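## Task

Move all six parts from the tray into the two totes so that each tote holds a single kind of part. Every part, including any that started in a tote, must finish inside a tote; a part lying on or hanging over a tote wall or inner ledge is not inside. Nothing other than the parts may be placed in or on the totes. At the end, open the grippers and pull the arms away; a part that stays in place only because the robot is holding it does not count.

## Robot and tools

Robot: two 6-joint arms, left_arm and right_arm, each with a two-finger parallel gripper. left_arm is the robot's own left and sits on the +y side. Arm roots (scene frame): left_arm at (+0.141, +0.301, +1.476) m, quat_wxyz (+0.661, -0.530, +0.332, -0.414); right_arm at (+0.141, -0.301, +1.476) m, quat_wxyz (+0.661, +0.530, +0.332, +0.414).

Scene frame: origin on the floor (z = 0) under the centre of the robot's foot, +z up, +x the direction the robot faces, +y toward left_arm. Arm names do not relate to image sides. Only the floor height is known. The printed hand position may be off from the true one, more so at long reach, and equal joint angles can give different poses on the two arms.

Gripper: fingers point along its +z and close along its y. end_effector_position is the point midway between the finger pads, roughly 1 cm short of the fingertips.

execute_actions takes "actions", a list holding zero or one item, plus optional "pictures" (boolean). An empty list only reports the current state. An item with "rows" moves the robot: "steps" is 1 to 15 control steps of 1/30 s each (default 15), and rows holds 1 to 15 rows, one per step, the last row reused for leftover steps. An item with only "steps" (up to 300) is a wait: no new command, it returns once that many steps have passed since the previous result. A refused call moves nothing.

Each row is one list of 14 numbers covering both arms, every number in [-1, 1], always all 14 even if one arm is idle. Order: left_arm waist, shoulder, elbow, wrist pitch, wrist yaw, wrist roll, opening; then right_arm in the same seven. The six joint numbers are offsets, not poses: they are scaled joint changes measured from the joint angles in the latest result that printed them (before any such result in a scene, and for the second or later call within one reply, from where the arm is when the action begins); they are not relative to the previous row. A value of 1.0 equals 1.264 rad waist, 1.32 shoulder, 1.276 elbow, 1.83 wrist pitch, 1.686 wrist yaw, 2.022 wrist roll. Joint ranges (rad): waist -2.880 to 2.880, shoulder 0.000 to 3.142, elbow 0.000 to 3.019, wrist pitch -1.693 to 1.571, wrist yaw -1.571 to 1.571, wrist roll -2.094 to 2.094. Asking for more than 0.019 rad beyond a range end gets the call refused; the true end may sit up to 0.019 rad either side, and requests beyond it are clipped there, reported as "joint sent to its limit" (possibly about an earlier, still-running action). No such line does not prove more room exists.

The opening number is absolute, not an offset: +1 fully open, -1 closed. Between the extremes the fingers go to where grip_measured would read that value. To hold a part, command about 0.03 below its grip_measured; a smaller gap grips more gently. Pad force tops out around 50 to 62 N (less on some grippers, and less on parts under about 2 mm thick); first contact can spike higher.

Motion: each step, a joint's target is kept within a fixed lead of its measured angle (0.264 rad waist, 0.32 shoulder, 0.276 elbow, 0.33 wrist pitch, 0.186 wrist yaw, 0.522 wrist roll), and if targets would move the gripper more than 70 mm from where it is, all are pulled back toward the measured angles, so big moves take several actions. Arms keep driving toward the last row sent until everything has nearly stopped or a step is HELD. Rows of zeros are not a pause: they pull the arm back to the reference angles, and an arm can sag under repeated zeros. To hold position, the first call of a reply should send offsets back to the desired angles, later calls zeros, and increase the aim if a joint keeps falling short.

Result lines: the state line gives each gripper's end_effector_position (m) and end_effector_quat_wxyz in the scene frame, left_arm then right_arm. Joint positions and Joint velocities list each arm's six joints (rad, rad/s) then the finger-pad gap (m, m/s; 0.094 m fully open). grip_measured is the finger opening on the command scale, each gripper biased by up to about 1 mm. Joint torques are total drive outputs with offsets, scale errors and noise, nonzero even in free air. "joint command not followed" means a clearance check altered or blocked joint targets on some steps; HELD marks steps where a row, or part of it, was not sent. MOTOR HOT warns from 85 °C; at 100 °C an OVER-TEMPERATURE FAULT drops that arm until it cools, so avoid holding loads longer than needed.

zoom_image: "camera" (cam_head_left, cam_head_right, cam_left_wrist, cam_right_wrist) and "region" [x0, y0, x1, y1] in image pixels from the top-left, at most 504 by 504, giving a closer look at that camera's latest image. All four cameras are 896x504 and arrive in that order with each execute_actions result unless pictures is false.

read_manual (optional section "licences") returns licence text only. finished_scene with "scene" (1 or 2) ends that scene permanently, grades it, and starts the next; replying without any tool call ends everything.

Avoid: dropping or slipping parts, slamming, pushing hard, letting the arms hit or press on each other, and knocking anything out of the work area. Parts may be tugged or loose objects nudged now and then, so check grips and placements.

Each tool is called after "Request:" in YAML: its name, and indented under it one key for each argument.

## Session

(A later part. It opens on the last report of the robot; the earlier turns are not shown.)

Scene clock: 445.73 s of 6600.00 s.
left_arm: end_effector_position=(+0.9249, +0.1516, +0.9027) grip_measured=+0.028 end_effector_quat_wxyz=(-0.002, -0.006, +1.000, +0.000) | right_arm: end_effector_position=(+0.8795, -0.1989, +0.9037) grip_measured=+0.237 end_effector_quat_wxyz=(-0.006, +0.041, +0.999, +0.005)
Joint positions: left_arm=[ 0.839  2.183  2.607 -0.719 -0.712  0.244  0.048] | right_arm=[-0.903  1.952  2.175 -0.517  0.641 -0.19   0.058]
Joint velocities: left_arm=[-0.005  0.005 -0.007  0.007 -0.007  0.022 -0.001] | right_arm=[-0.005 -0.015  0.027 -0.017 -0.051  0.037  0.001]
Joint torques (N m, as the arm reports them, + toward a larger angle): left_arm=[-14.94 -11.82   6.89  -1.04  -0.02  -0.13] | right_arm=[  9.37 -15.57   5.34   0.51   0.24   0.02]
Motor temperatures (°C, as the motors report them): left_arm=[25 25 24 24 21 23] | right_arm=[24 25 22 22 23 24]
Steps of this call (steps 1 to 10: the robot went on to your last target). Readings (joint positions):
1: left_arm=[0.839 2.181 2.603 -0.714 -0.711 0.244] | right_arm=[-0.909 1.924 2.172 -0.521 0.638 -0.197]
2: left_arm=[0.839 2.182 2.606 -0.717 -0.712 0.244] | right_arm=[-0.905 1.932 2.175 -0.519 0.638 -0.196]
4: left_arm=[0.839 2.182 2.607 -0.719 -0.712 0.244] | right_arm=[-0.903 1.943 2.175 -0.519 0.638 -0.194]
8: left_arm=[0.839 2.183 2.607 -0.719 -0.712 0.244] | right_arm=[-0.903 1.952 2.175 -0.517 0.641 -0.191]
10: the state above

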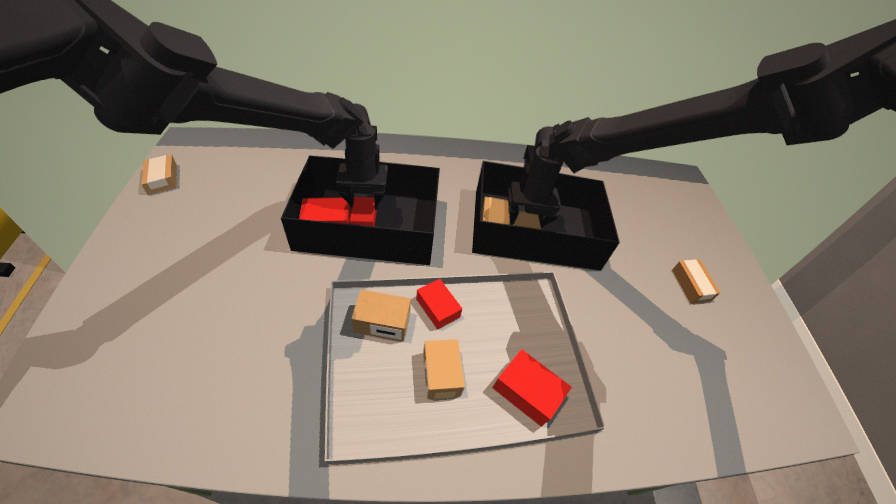

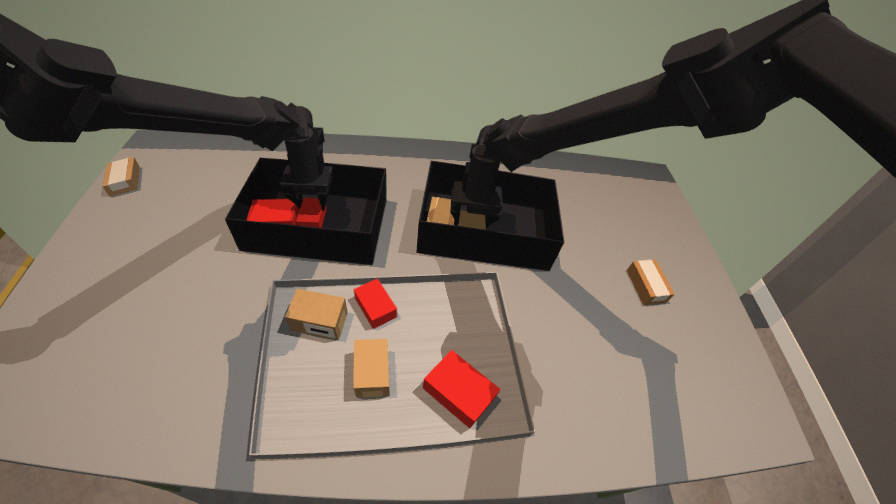

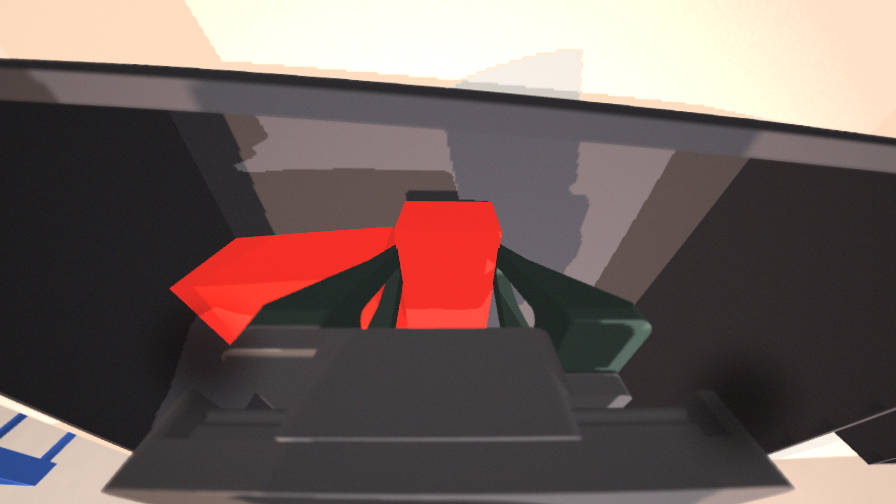

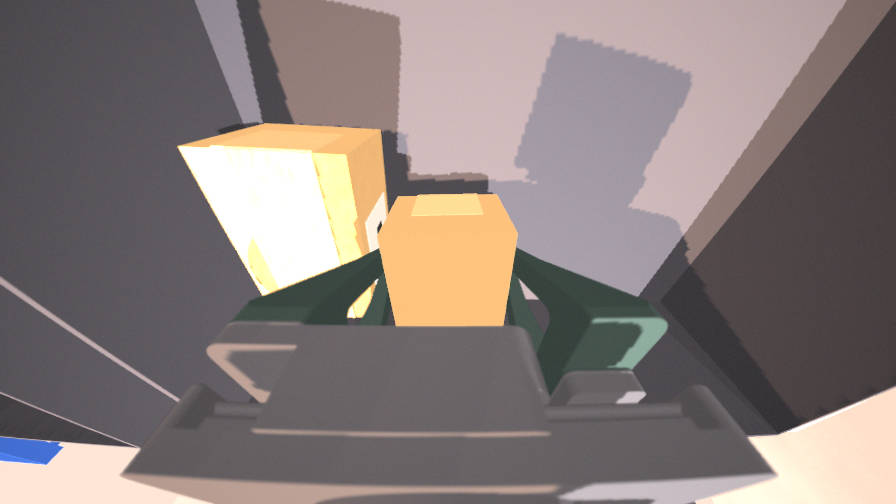

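Request:
execute_actions:
  actions:
    - {"rows": [[0,0.004,0,0,0,0,-0.02,-0.01,0,0,0,0,0,0.19],[0,0.007,0,0,0,0,-0.02,-0.014,0,0,0,-0.003,0,0.19],[0,0.009,0,0,0,0,-0.02,-0.016,0,0,0,-0.005,0,0.19],[0,0.009,0,0,0,0,-0.02,-0.016,0,0,0,-0.005,0,0.19],[0,0.009,0,0,0,0,-0.02,-0.016,0,0,0,-0.005,0,0.19],[0,0.009,0,0,0,0,-0.02,-0.016,0,0,0,-0.005,0,0.19],[0,0.009,0,0,0,0,0.25,-0.016,0,0,0,-0.005,0,0.45]], "steps": 15}

Scene clock: 450.90 s of 6600.00 s.
left_arm: end_effector_position=(+0.9216, +0.1479, +0.8999) grip_measured=+0.248 end_effector_quat_wxyz=(-0.003, -0.004, +1.000, -0.002) | right_arm: end_effector_position=(+0.8799, -0.1990, +0.9035) grip_measured=+0.448 end_effector_quat_wxyz=(-0.005, +0.041, +0.999, +0.007)
Joint positions: left_arm=[ 0.839  2.189  2.607 -0.719 -0.709  0.244  0.059] | right_arm=[-0.904  1.952  2.176 -0.517  0.638 -0.19   0.068]
Joint velocities: left_arm=[-0.005  0.005  0.022  0.017 -0.037  0.007  0.001] | right_arm=[-0.005 -0.015 -0.007 -0.022 -0.037  0.051  0.002]
Joint torques (N m, as the arm reports them, + toward a larger angle): left_arm=[-14.17 -12.53   4.68  -0.18  -0.06  -0.13] | right_arm=[  7.36 -14.81   3.08   0.41  -0.17  -0.08]
Motor temperatures (°C, as the motors report them): left_arm=[25 25 24 24 21 23] | right_arm=[24 25 22 22 23 24]
Steps of this call (steps 1 to 30: the robot went on to your last target; steps 31 to 90: nothing new was sent; then 1.67 s passed at rest; steps 91 to 105: all 15 steps of this action). Readings (joint positions):
91: left_arm=[0.839 2.183 2.607 -0.719 -0.712 0.244] | right_arm=[-0.903 1.952 2.176 -0.517 0.641 -0.190]
92: left_arm=[0.839 2.183 2.607 -0.719 -0.712 0.244] | right_arm=[-0.903 1.952 2.176 -0.517 0.641 -0.190]
94: left_arm=[0.839 2.183 2.607 -0.719 -0.712 0.244] | right_arm=[-0.904 1.952 2.176 -0.517 0.638 -0.190]
98: left_arm=[0.839 2.183 2.607 -0.719 -0.708 0.244] | right_arm=[-0.904 1.952 2.176 -0.517 0.638 -0.190]
105: the state above

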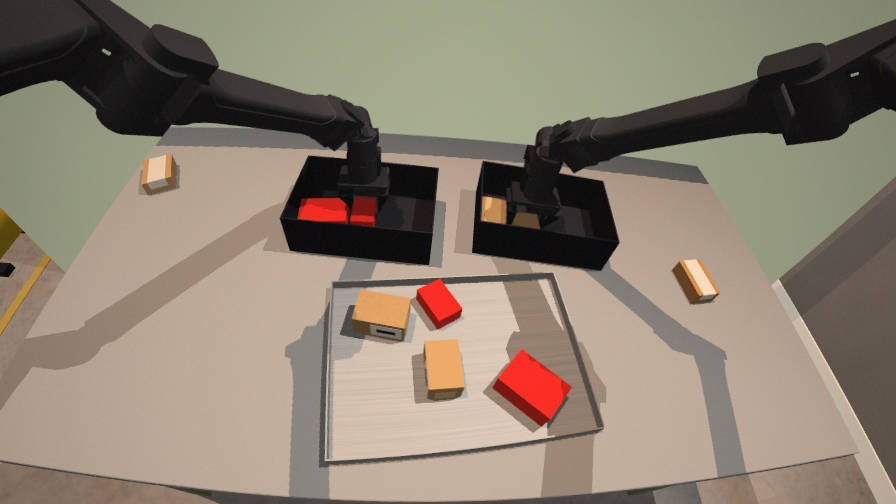

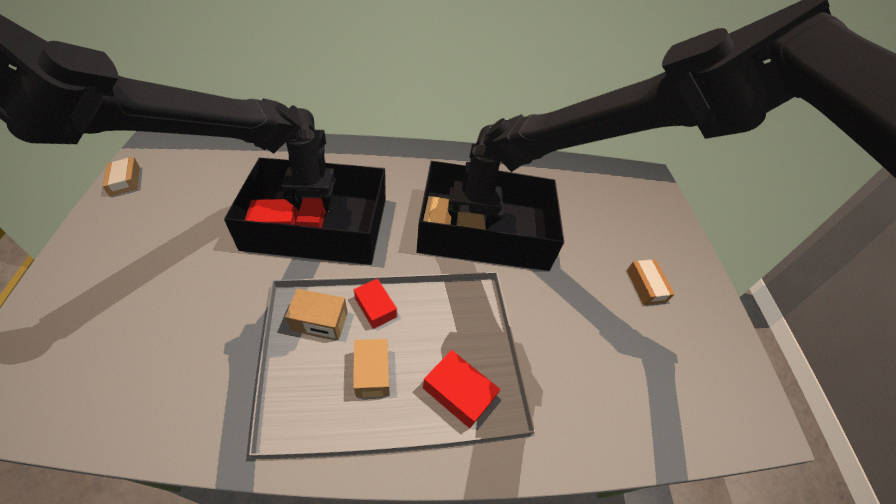

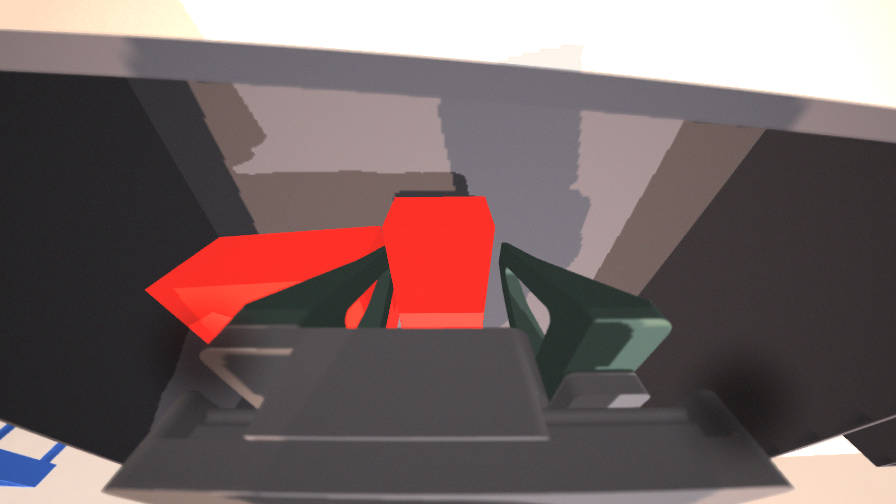

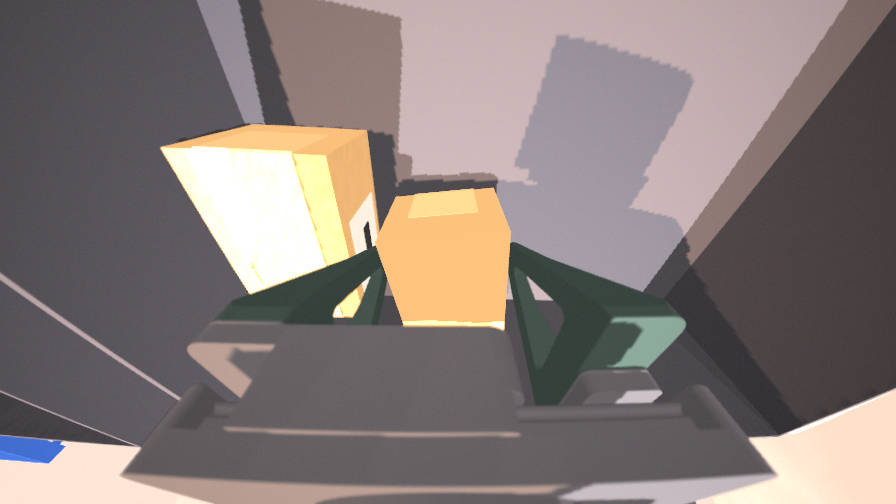

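Request:
execute_actions:
  actions:
    - {"rows": [[-0.022,0,0,0,0,0,0.25,0.024,0,0,0,0.006,0,0.45],[-0.032,-0.023,-0.038,0.009,-0.005,0,0.25,0.036,-0.019,-0.025,0.003,0.013,0,0.45],[-0.042,-0.046,-0.077,0.019,-0.01,0,0.25,0.048,-0.037,-0.05,0.006,0.02,0,0.45],[-0.052,-0.069,-0.115,0.028,-0.015,0,0.25,0.06,-0.056,-0.075,0.009,0.026,0,0.45],[-0.062,-0.092,-0.153,0.038,-0.02,0,0.25,0.072,-0.075,-0.1,0.012,0.033,0,0.45],[-0.072,-0.115,-0.192,0.047,-0.025,0,0.25,0.084,-0.093,-0.125,0.015,0.039,0,0.45],[-0.08,-0.138,-0.23,0.057,-0.03,0,0.25,0.096,-0.112,-0.149,0.018,0.046,0,0.45],[-0.089,-0.161,-0.269,0.066,-0.035,0,0.25,0.105,-0.13,-0.174,0.021,0.052,0,0.45],[-0.089,-0.184,-0.307,0.076,-0.04,0,0.25,0.105,-0.149,-0.199,0.024,0.059,0,0.45],[-0.089,-0.207,-0.345,0.085,-0.045,0,0.25,0.105,-0.168,-0.224,0.027,0.065,0,0.45],[-0.089,-0.23,-0.384,0.095,-0.05,0,0.25,0.105,-0.186,-0.249,0.03,0.072,0,0.45],[-0.089,-0.253,-0.422,0.104,-0.055,0,0.25,0.105,-0.205,-0.274,0.033,0.072,0,0.45]], "steps": 15}

Scene clock: 472.73 s of 6600.00 s.
left_arm: end_effector_position=(+0.8778, +0.1232, +0.9896) grip_measured=+0.248 end_effector_quat_wxyz=(-0.020, +0.037, +0.999, -0.010) | right_arm: end_effector_position=(+0.8411, -0.1684, +1.0012) grip_measured=+0.448 end_effector_quat_wxyz=(-0.026, -0.004, +1.000, +0.013)
Joint positions: left_arm=[ 0.736  1.891  2.073 -0.566 -0.798  0.244  0.059] | right_arm=[-0.781  1.734  1.829 -0.48   0.752 -0.19   0.068]
Joint velocities: left_arm=[-0.19  -0.366 -0.129  0.134 -0.037 -0.007 -0.   ] | right_arm=[ 0.181 -0.415 -0.115  0.032  0.037 -0.022 -0.   ]
Joint torques (N m, as the arm reports them, + toward a larger angle): left_arm=[-13.53 -12.64   3.75   0.79  -0.09  -0.13] | right_arm=[  8.54 -15.45   2.87   1.04   0.29  -0.07]
Motor temperatures (°C, as the motors report them): left_arm=[25 25 24 24 21 23] | right_arm=[24 25 21 22 23 24]
Steps of this call (steps 1 to 15: the robot went on to your last target; steps 16 to 90: nothing new was sent; then 18.33 s passed at rest; steps 91 to 105: all 15 steps of this action). Readings (joint positions):
91: left_arm=[0.839 2.189 2.607 -0.719 -0.709 0.244] | right_arm=[-0.904 1.952 2.176 -0.517 0.639 -0.190]
92: left_arm=[0.839 2.186 2.600 -0.717 -0.712 0.244] | right_arm=[-0.903 1.952 2.172 -0.517 0.647 -0.190]
94: left_arm=[0.835 2.159 2.538 -0.703 -0.726 0.244] | right_arm=[-0.899 1.936 2.138 -0.512 0.668 -0.190]
98: left_arm=[0.810 2.069 2.350 -0.654 -0.758 0.244] | right_arm=[-0.864 1.878 2.018 -0.504 0.709 -0.190]
105: the state above

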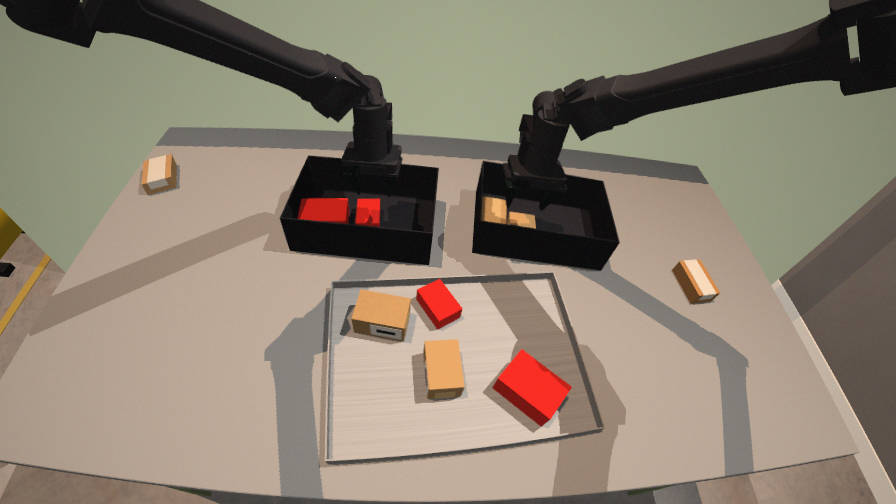

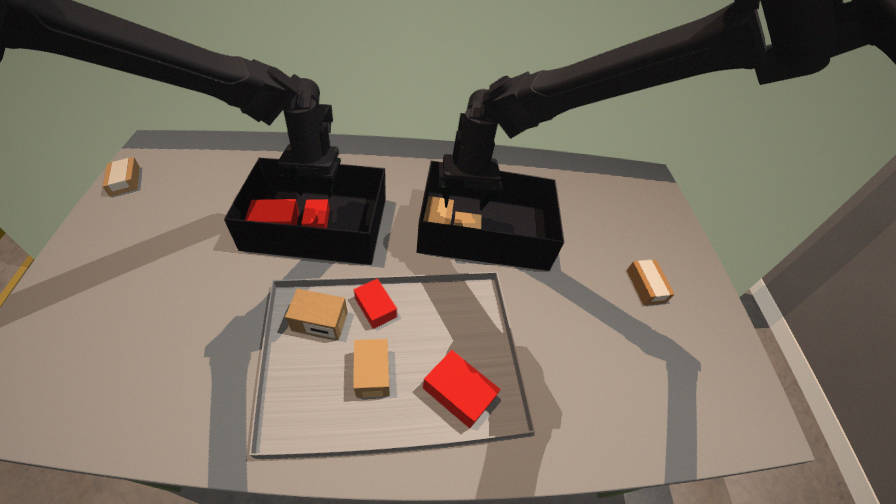

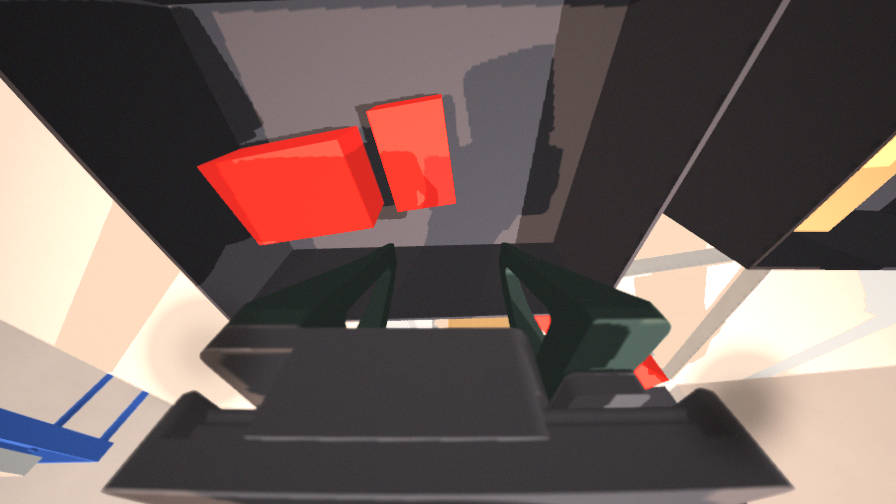

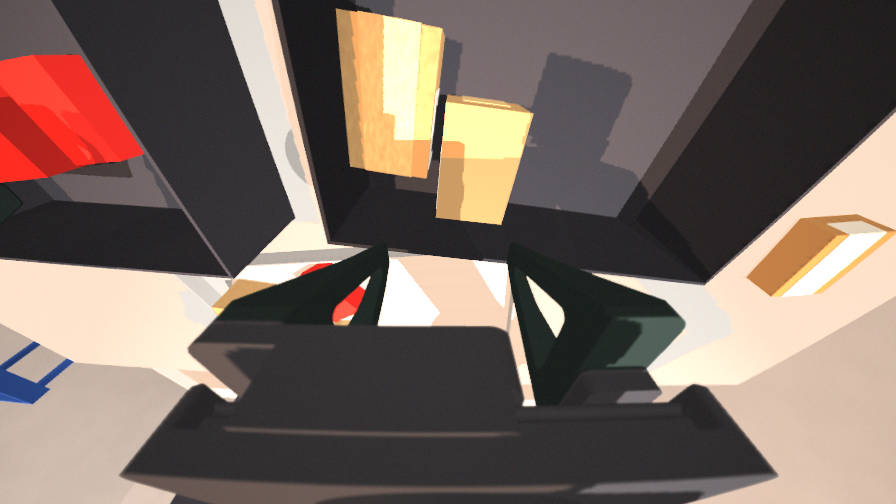

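Request:
execute_actions:
  actions:
    - {"rows": [[0.02,-0.025,-0.02,0.04,0.005,0.005,-0.95,0.02,-0.04,-0.05,0.06,0.005,-0.01,0.9],[0.035,-0.022,-0.05,0.06,0.015,0.005,-0.95,0.03,-0.04,-0.1,0.11,0.01,-0.02,0.9],[0.05,-0.02,-0.08,0.085,0.025,0.005,-0.95,0.04,-0.04,-0.15,0.16,0.015,-0.03,0.9],[0.066,-0.019,-0.106,0.109,0.035,0.005,-0.95,0.054,-0.04,-0.2,0.21,0.02,-0.04,0.9],[0.066,-0.019,-0.106,0.109,0.035,0.005,-0.95,0.054,-0.02,-0.25,0.26,0.025,-0.05,0.9],[0.066,-0.019,-0.106,0.109,0.035,0.005,-0.95,0.054,0.0,-0.3,0.31,0.03,-0.055,0.9],[0.066,-0.019,-0.106,0.109,0.035,0.005,-0.95,0.054,0.025,-0.35,0.36,0.035,-0.055,0.9],[0.066,-0.019,-0.106,0.109,0.035,0.005,-0.95,0.054,0.05,-0.4,0.41,0.04,-0.055,0.9],[0.066,-0.019,-0.106,0.109,0.035,0.005,-0.95,0.054,0.075,-0.45,0.46,0.04,-0.055,0.9],[0.066,-0.019,-0.106,0.109,0.035,0.005,-0.95,0.054,0.1,-0.486,0.5,0.04,-0.055,0.9],[0.066,-0.019,-0.106,0.109,0.035,0.005,-0.95,0.054,0.125,-0.486,0.522,0.04,-0.055,0.9],[0.066,-0.019,-0.106,0.109,0.035,0.005,-0.95,0.054,0.15,-0.486,0.522,0.04,-0.055,0.9],[0.066,-0.019,-0.106,0.109,0.035,0.005,-0.95,0.054,0.17,-0.486,0.522,0.04,-0.055,0.9],[0.066,-0.019,-0.106,0.109,0.035,0.005,-0.95,0.054,0.19,-0.486,0.522,0.04,-0.055,0.9],[0.066,-0.019,-0.106,0.109,0.035,0.005,-0.95,0.054,0.2045,-0.486,0.522,0.04,-0.055,0.9]], "steps": 15}
  pictures: false

Request:
execute_actions:
  actions:
    - {"steps": 12}

Scene clock: 491.20 s of 6600.00 s.
left_arm: end_effector_position=(+0.8300, +0.1437, +0.9371) grip_measured=-0.948 end_effector_quat_wxyz=(-0.019, +0.012, +1.000, +0.002) | right_arm: end_effector_position=(+0.6831, -0.0960, +0.9721) grip_measured=+0.898 end_effector_quat_wxyz=(+0.017, +0.009, +1.000, -0.015)
Joint positions: left_arm=[ 0.821  1.885  1.933 -0.392 -0.741  0.244  0.002] | right_arm=[-0.767  1.788  1.359  0.176  0.801 -0.254  0.089]
Joint velocities: left_arm=[ 0.024 -0.015 -0.007 -0.002 -0.022 -0.051 -0.   ] | right_arm=[-0.005  0.708 -0.569  1.111 -0.007 -0.11  -0.001]
Joint torques (N m, as the arm reports them, + toward a larger angle): left_arm=[-12.68 -12.84   3.03   0.78   0.08  -0.02] | right_arm=[11.05 -7.74 -0.54  0.61  0.31 -0.17]
Motor temperatures (°C, as the motors report them): left_arm=[25 25 24 24 21 23] | right_arm=[24 25 21 22 23 24]
Steps of this call (steps 1 to 30: the robot went on to your last target; steps 31 to 90: nothing new was sent; then 14.97 s passed at rest; steps 91 to 105: all 15 steps of this action). Readings (joint positions):
91: left_arm=[0.729 1.849 2.068 -0.537 -0.797 0.244] | right_arm=[-0.775 1.680 1.819 -0.447 0.755 -0.192]
92: left_arm=[0.731 1.848 2.058 -0.519 -0.786 0.244] | right_arm=[-0.775 1.675 1.796 -0.399 0.760 -0.197]
94: left_arm=[0.742 1.842 2.014 -0.454 -0.755 0.244] | right_arm=[-0.773 1.662 1.710 -0.261 0.773 -0.214]
98: left_arm=[0.787 1.854 1.947 -0.396 -0.742 0.244] | right_arm=[-0.767 1.674 1.548 -0.058 0.790 -0.239]
105: the state above

Scene clock: 491.60 s of 6600.00 s.
left_arm: end_effector_position=(+0.8330, +0.1454, +0.9382) grip_measured=-0.948 end_effector_quat_wxyz=(-0.016, +0.009, +1.000, +0.003) | right_arm: end_effector_position=(+0.5009, -0.0117, +0.9484) grip_measured=+0.898 end_effector_quat_wxyz=(-0.029, -0.063, +0.998, -0.000)
Joint positions: left_arm=[ 0.821  1.882  1.933 -0.385 -0.74   0.244  0.002] | right_arm=[-0.747  2.042  1.198  0.446  0.813 -0.289  0.089]
Joint velocities: left_arm=[-0.015  0.005 -0.012  0.007 -0.022  0.037  0.001] | right_arm=[ 0.073  0.044 -0.056  0.042 -0.037 -0.022  0.001]
Joint torques (N m, as the arm reports them, + toward a larger angle): left_arm=[-12.7  -12.79   3.01   0.51   0.09  -0.02] | right_arm=[11.67 -9.36 -0.87  1.41  0.31 -0.06]
Motor temperatures (°C, as the motors report them): left_arm=[25 25 24 24 21 23] | right_arm=[24 25 21 22 23 24]
Steps of this call (steps 1 to 12: the robot went on to your last target). Readings (joint positions):
1: left_arm=[0.821 1.885 1.933 -0.391 -0.740 0.244] | right_arm=[-0.767 1.813 1.341 0.213 0.802 -0.256]
2: left_arm=[0.821 1.884 1.933 -0.389 -0.740 0.244] | right_arm=[-0.767 1.839 1.324 0.250 0.803 -0.259]
4: left_arm=[0.821 1.883 1.933 -0.386 -0.740 0.244] | right_arm=[-0.767 1.894 1.291 0.323 0.806 -0.265]
8: left_arm=[0.821 1.882 1.933 -0.385 -0.740 0.244] | right_arm=[-0.760 1.997 1.230 0.435 0.813 -0.281]
12: the state above

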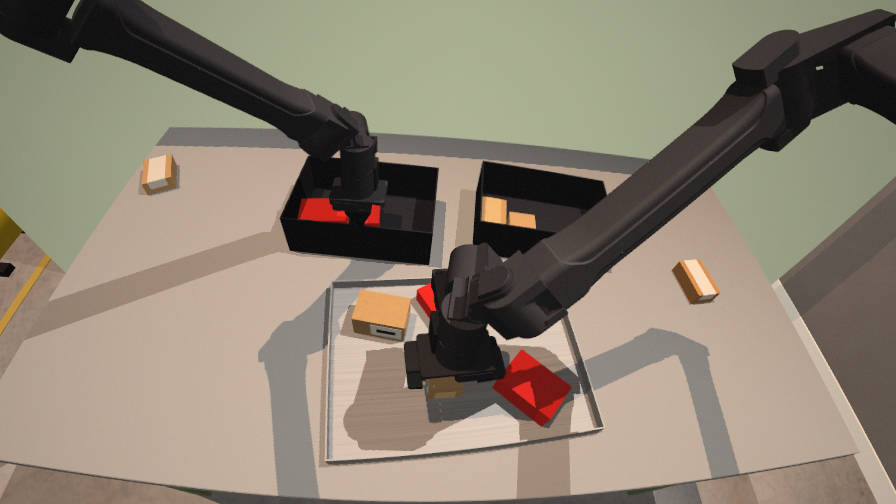

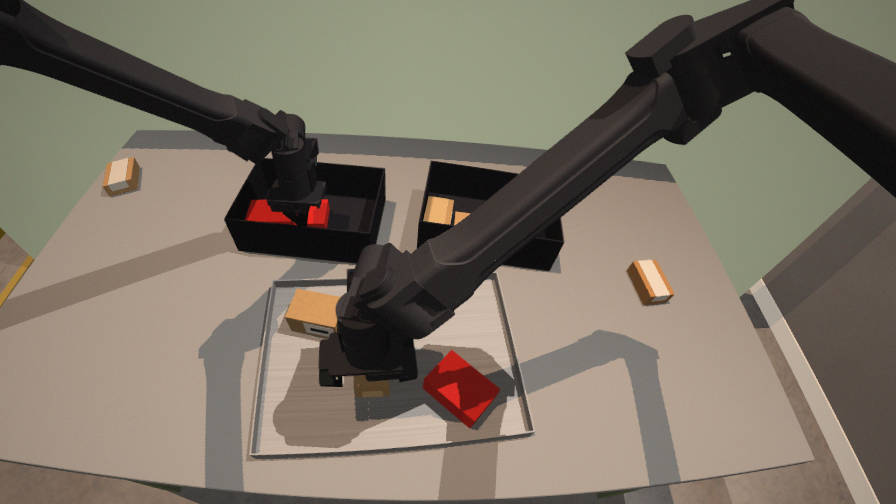

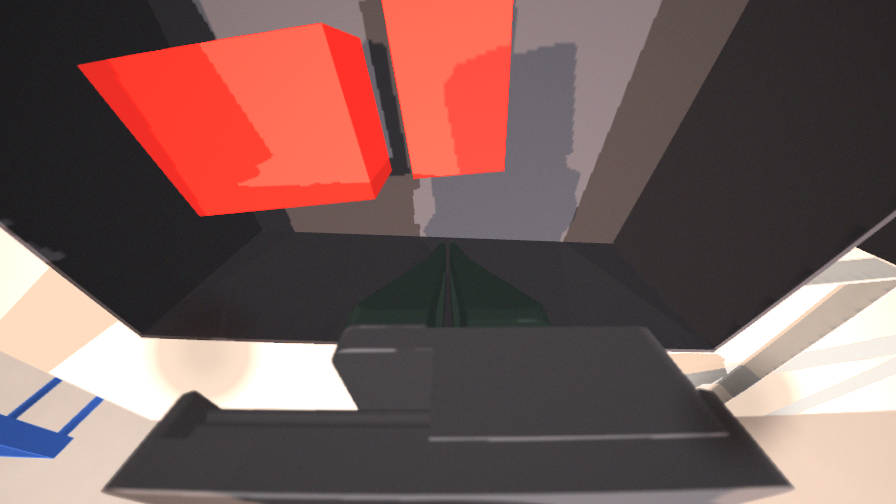

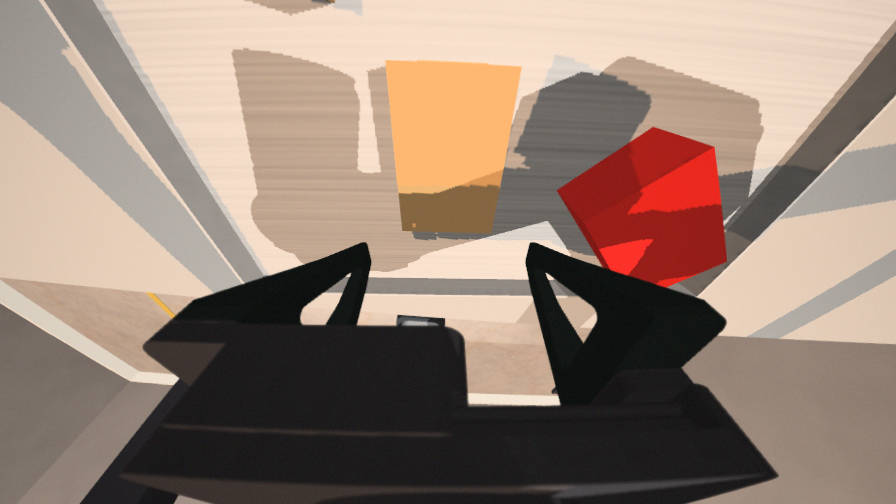

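Request:
execute_actions:
  actions:
    - {"steps": 8}

Scene clock: 492.70 s of 6600.00 s.
left_arm: end_effector_position=(+0.8330, +0.1454, +0.9382) grip_measured=-0.948 end_effector_quat_wxyz=(-0.016, +0.009, +1.000, +0.003) | right_arm: end_effector_position=(+0.5241, -0.0157, +0.9526) grip_measured=+0.898 end_effector_quat_wxyz=(-0.011, -0.048, +0.999, -0.003)
Joint positions: left_arm=[ 0.821  1.882  1.933 -0.385 -0.74   0.244  0.002] | right_arm=[-0.741  2.017  1.205  0.465  0.814 -0.294  0.089]
Joint velocities: left_arm=[-0.005 -0.015  0.002  0.002 -0.051 -0.037  0.   ] | right_arm=[-0.005 -0.005 -0.002 -0.022 -0.022 -0.037  0.001]
Joint torques (N m, as the arm reports them, + toward a larger angle): left_arm=[-12.62 -12.74   3.01   0.53   0.09  -0.03] | right_arm=[11.49 -8.   -1.65  0.73  0.27 -0.14]
Motor temperatures (°C, as the motors report them): left_arm=[25 25 24 24 21 23] | right_arm=[24 25 21 22 23 24]
Steps of this call (steps 1 to 30: the robot went on to your last target; steps 31 to 33: nothing new was sent). Readings (joint positions):
1: left_arm=[0.821 1.882 1.933 -0.385 -0.740 0.244] | right_arm=[-0.745 2.042 1.196 0.447 0.813 -0.290]
2: left_arm=[0.821 1.882 1.933 -0.385 -0.740 0.244] | right_arm=[-0.743 2.042 1.197 0.450 0.813 -0.291]
4: left_arm=[0.821 1.882 1.933 -0.385 -0.740 0.244] | right_arm=[-0.741 2.035 1.200 0.458 0.813 -0.292]
8: left_arm=[0.821 1.882 1.933 -0.385 -0.740 0.244] | right_arm=[-0.741 2.021 1.204 0.464 0.814 -0.293]
33: the state above
All arms were judged still, so your last target was given up. Only a new action makes them travel on or press farther. Fingers that are still opening or closing keep moving.

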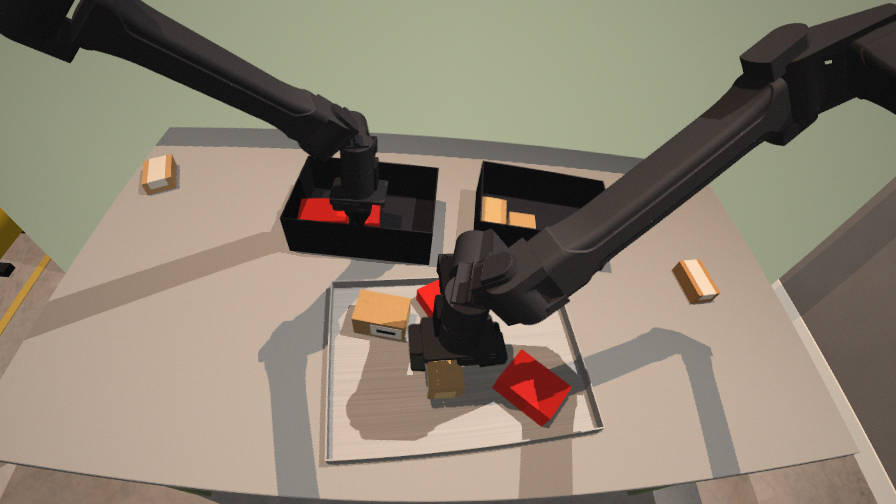

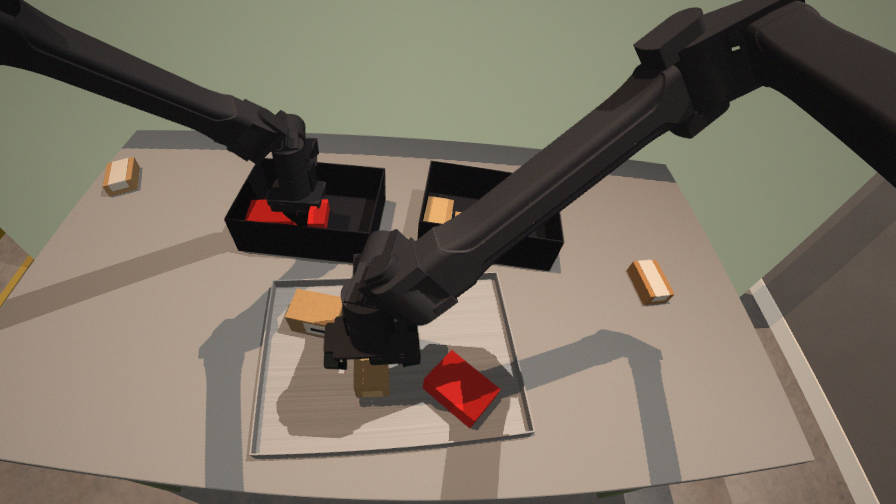

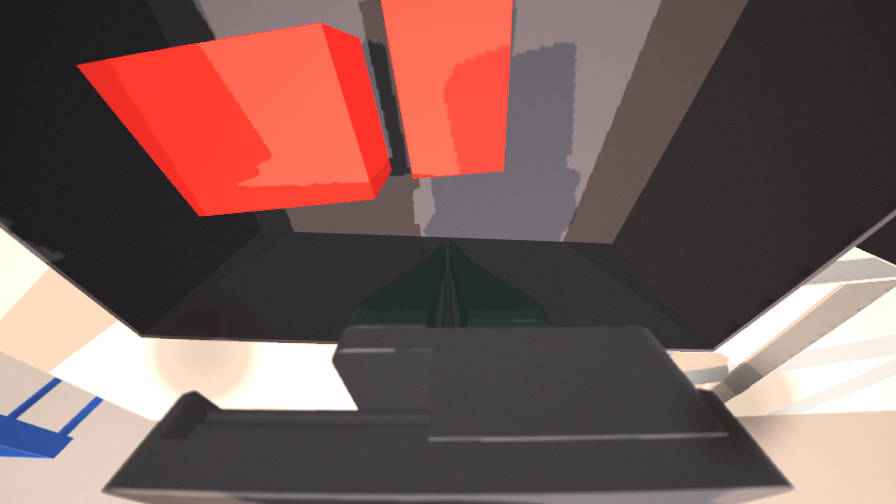

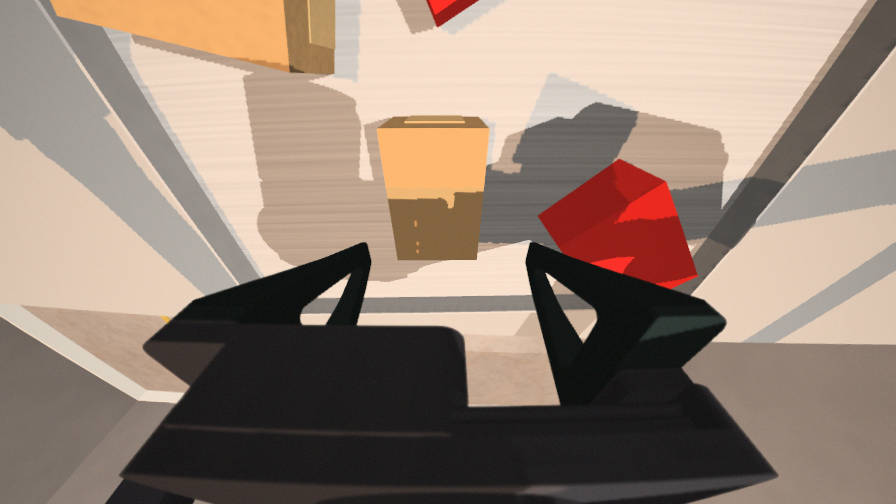

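Request:
execute_actions:
  actions:
    - {"rows": [[0,0,0.013,-0.001,0,0.002,-0.95,-0.004,0.005,0.012,-0.001,-0.003,-0.002,0.9],[0,0,0.026,-0.002,0,0.004,-0.95,-0.008,0.011,0.023,-0.002,-0.006,-0.004,0.9],[0.004,0.006,0.039,-0.004,0.003,0.006,-0.95,-0.012,0.016,0.033,-0.004,-0.009,-0.006,0.9],[0.008,0.013,0.052,-0.005,0.006,0.008,-0.95,-0.016,0.022,0.043,-0.005,-0.012,-0.008,0.9],[0.012,0.019,0.065,-0.006,0.009,0.01,-0.95,-0.02,0.027,0.053,-0.006,-0.015,-0.01,0.9],[0.016,0.026,0.078,-0.007,0.012,0.012,-0.95,-0.024,0.033,0.063,-0.007,-0.018,-0.012,0.9],[0.02,0.032,0.091,-0.008,0.015,0.014,-0.95,-0.028,0.038,0.073,-0.008,-0.021,-0.014,0.9],[0.024,0.039,0.104,-0.009,0.018,0.015,-0.95,-0.032,0.043,0.083,-0.009,-0.024,-0.016,0.9],[0.028,0.045,0.117,-0.01,0.021,0.015,-0.95,-0.036,0.049,0.094,-0.01,-0.027,-0.017,0.9],[0.032,0.051,0.13,-0.012,0.024,0.015,-0.95,-0.04,0.054,0.104,-0.012,-0.03,-0.017,0.9],[0.035,0.058,0.143,-0.013,0.027,0.015,-0.95,-0.043,0.06,0.115,-0.013,-0.033,-0.017,0.9],[0.035,0.064,0.143,-0.014,0.03,0.015,-0.95,-0.043,0.065,0.125,-0.014,-0.036,-0.017,0.9],[0.035,0.071,0.143,-0.014,0.03,0.015,-0.95,-0.043,0.065,0.125,-0.014,-0.036,-0.017,0.9],[0.035,0.077,0.143,-0.014,0.03,0.015,-0.95,-0.043,0.065,0.125,-0.014,-0.036,-0.017,0.9]], "steps": 15}
  pictures: false

Request:
execute_actions:
  actions:
    - {"steps": 10}

Scene clock: 501.93 s of 6600.00 s.
left_arm: end_effector_position=(+0.8805, +0.1559, +0.9208) grip_measured=-0.948 end_effector_quat_wxyz=(+0.022, -0.019, +1.000, -0.002) | right_arm: end_effector_position=(+0.5611, -0.0055, +0.9111) grip_measured=+0.898 end_effector_quat_wxyz=(+0.014, -0.030, +0.999, +0.003)
Joint positions: left_arm=[ 0.842  1.952  2.104 -0.388 -0.693  0.256  0.002] | right_arm=[-0.774  2.085  1.359  0.452  0.759 -0.318  0.089]
Joint velocities: left_arm=[ 0.103  0.093  0.032 -0.012 -0.022  0.037 -0.   ] | right_arm=[-0.122  0.063  0.051 -0.022 -0.022 -0.007 -0.   ]
Joint torques (N m, as the arm reports them, + toward a larger angle): left_arm=[-11.6  -10.7    4.07  -1.09   0.17   0.05] | right_arm=[ 9.44 -5.46 -1.28 -0.08 -0.18 -0.09]
Motor temperatures (°C, as the motors report them): left_arm=[25 26 24 24 21 23] | right_arm=[25 25 21 22 23 24]
Steps of this call (steps 1 to 90: nothing new was sent; then 5.73 s passed at rest; steps 91 to 105: all 15 steps of this action). Readings (joint positions):
91: left_arm=[0.821 1.882 1.933 -0.385 -0.740 0.244] | right_arm=[-0.741 2.017 1.206 0.465 0.814 -0.294]
92: left_arm=[0.821 1.882 1.934 -0.385 -0.740 0.244] | right_arm=[-0.741 2.017 1.209 0.465 0.812 -0.294]
94: left_arm=[0.821 1.887 1.947 -0.385 -0.736 0.244] | right_arm=[-0.741 2.023 1.227 0.465 0.804 -0.296]
98: left_arm=[0.822 1.912 2.014 -0.385 -0.716 0.250] | right_arm=[-0.744 2.044 1.283 0.463 0.783 -0.306]
105: the state above

Scene clock: 502.27 s of 6600.00 s.
left_arm: end_effector_position=(+0.8729, +0.1550, +0.9129) grip_measured=-0.948 end_effector_quat_wxyz=(+0.015, -0.015, +1.000, -0.001) | right_arm: end_effector_position=(+0.5561, -0.0079, +0.9071) grip_measured=+0.898 end_effector_quat_wxyz=(+0.010, -0.034, +0.999, +0.001)
Joint positions: left_arm=[ 0.85   1.963  2.106 -0.393 -0.691  0.258  0.002] | right_arm=[-0.781  2.09   1.36   0.449  0.758 -0.321  0.089]
Joint velocities: left_arm=[ 0.005 -0.005 -0.007 -0.007 -0.007  0.022 -0.   ] | right_arm=[-0.005  0.005  0.007 -0.002  0.051 -0.022 -0.   ]
Joint torques (N m, as the arm reports them, + toward a larger angle): left_arm=[-11.71 -11.02   4.08  -0.86   0.09   0.04] | right_arm=[ 7.79 -5.95 -1.    0.1  -0.17 -0.16]
Motor temperatures (°C, as the motors report them): left_arm=[25 26 24 24 21 23] | right_arm=[25 25 21 22 23 24]
Steps of this call (steps 1 to 10: the robot went on to your last target). Readings (joint positions):
1: left_arm=[0.845 1.955 2.104 -0.388 -0.693 0.257] | right_arm=[-0.777 2.087 1.360 0.452 0.759 -0.318]
2: left_arm=[0.848 1.958 2.104 -0.389 -0.693 0.257] | right_arm=[-0.779 2.088 1.360 0.451 0.759 -0.319]
4: left_arm=[0.850 1.963 2.104 -0.392 -0.695 0.257] | right_arm=[-0.781 2.090 1.360 0.450 0.759 -0.319]
8: left_arm=[0.850 1.963 2.106 -0.393 -0.691 0.258] | right_arm=[-0.781 2.090 1.360 0.449 0.758 -0.320]
10: the state above

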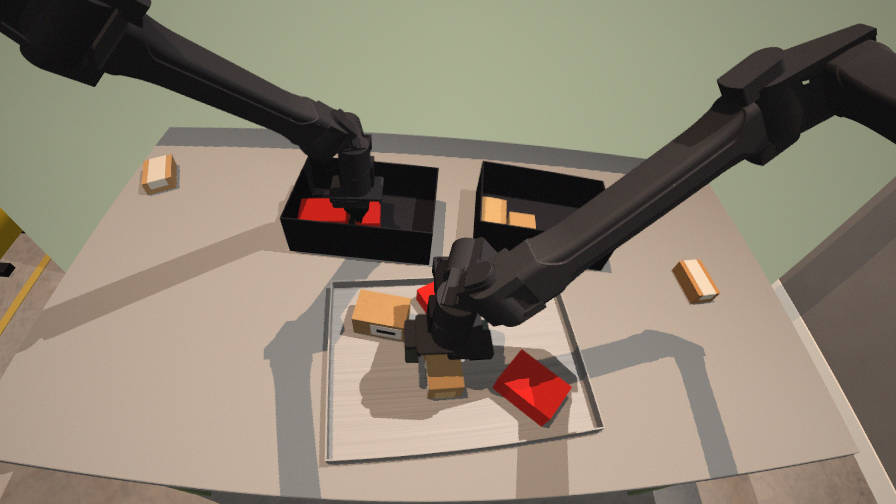

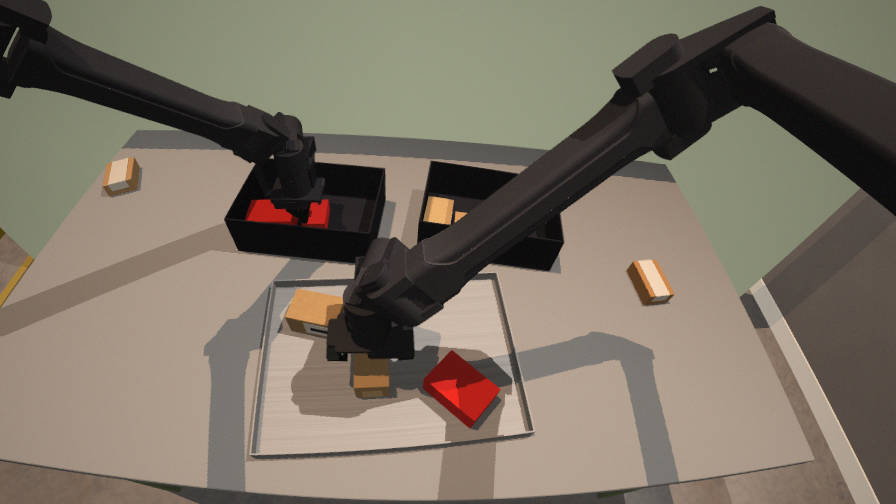

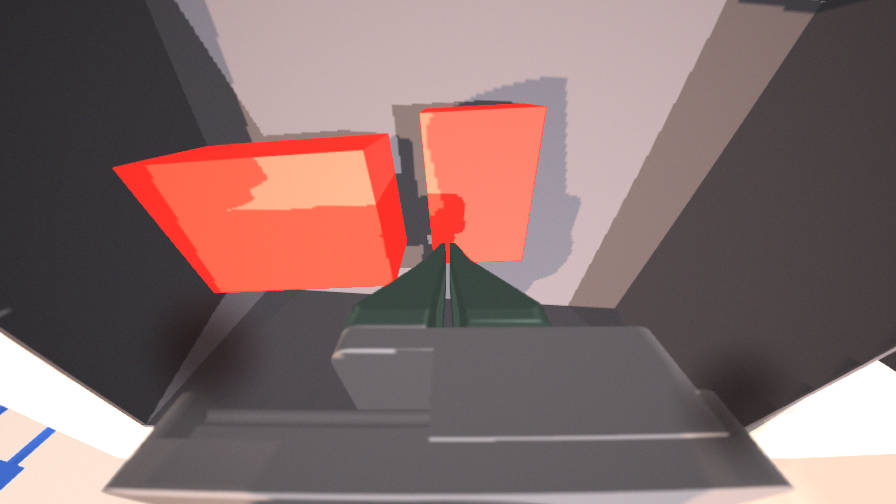

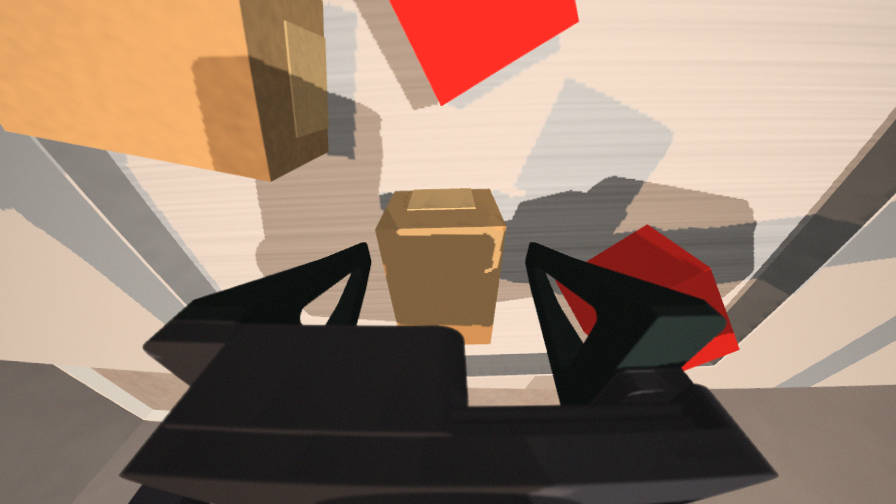

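Request:
execute_actions:
  actions: []

Scene clock: 511.13 s of 6600.00 s.
left_arm: end_effector_position=(+0.8729, +0.1550, +0.9129) grip_measured=-0.948 end_effector_quat_wxyz=(+0.015, -0.015, +1.000, -0.001) | right_arm: end_effector_position=(+0.5561, -0.0079, +0.9071) grip_measured=+0.898 end_effector_quat_wxyz=(+0.010, -0.034, +0.999, +0.001)
Joint positions: left_arm=[ 0.85   1.963  2.106 -0.393 -0.691  0.258  0.002] | right_arm=[-0.781  2.09   1.36   0.449  0.758 -0.321  0.089]
Joint velocities: left_arm=[-0.005  0.005 -0.002  0.022 -0.022  0.022 -0.   ] | right_arm=[-0.015  0.005 -0.007  0.002  0.007 -0.051 -0.001]
Joint torques (N m, as the arm reports them, + toward a larger angle): left_arm=[-11.46 -11.08   4.1   -0.87   0.08   0.03] | right_arm=[ 8.87 -5.84 -1.2   0.06 -0.16 -0.13]
Motor temperatures (°C, as the motors report them): left_arm=[25 26 24 24 21 23] | right_arm=[25 24 21 22 23 24]
Steps of this call (steps 1 to 30: the robot went on to your last target; steps 31 to 90: nothing new was sent; then 5.87 s passed at rest). Readings (joint positions):
1: left_arm=[0.850 1.963 2.106 -0.393 -0.691 0.258] | right_arm=[-0.781 2.090 1.360 0.449 0.758 -0.321]
2: left_arm=[0.850 1.963 2.106 -0.393 -0.691 0.258] | right_arm=[-0.781 2.090 1.360 0.449 0.758 -0.321]
4: left_arm=[0.850 1.963 2.106 -0.393 -0.691 0.258] | right_arm=[-0.781 2.090 1.360 0.449 0.758 -0.321]
8: left_arm=[0.850 1.963 2.106 -0.393 -0.691 0.258] | right_arm=[-0.781 2.090 1.360 0.449 0.758 -0.321]
90: the state above
All arms were judged still, so your last target was given up. Only a new action makes them travel on or press farther. Fingers that are still opening or closing keep moving.

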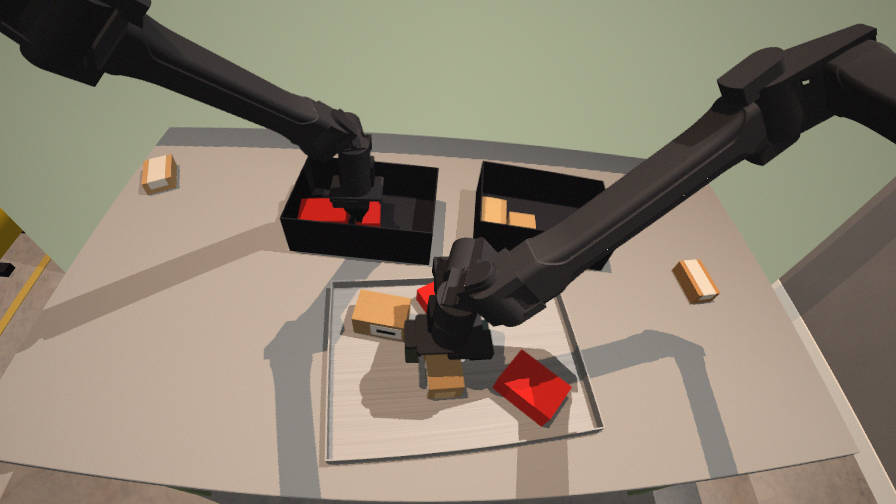

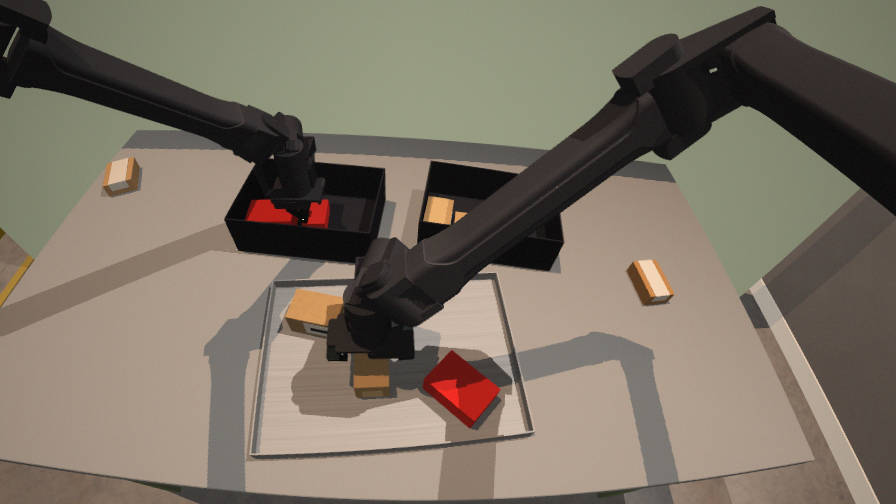

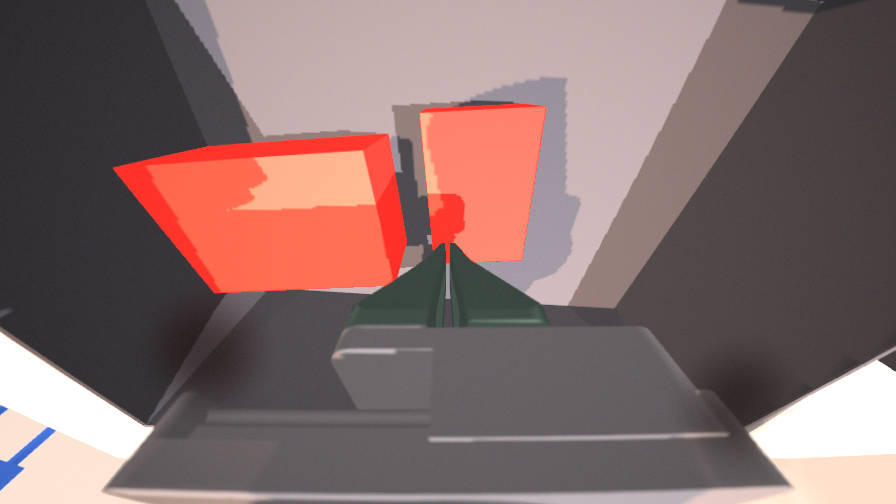

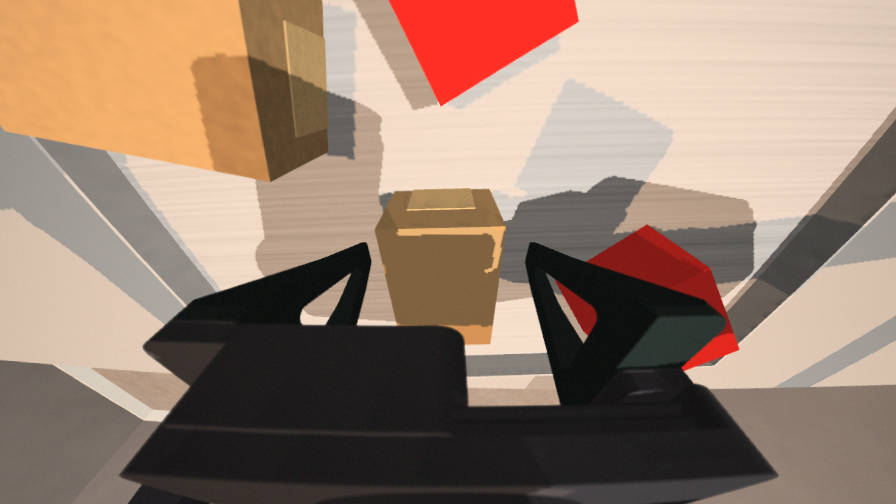

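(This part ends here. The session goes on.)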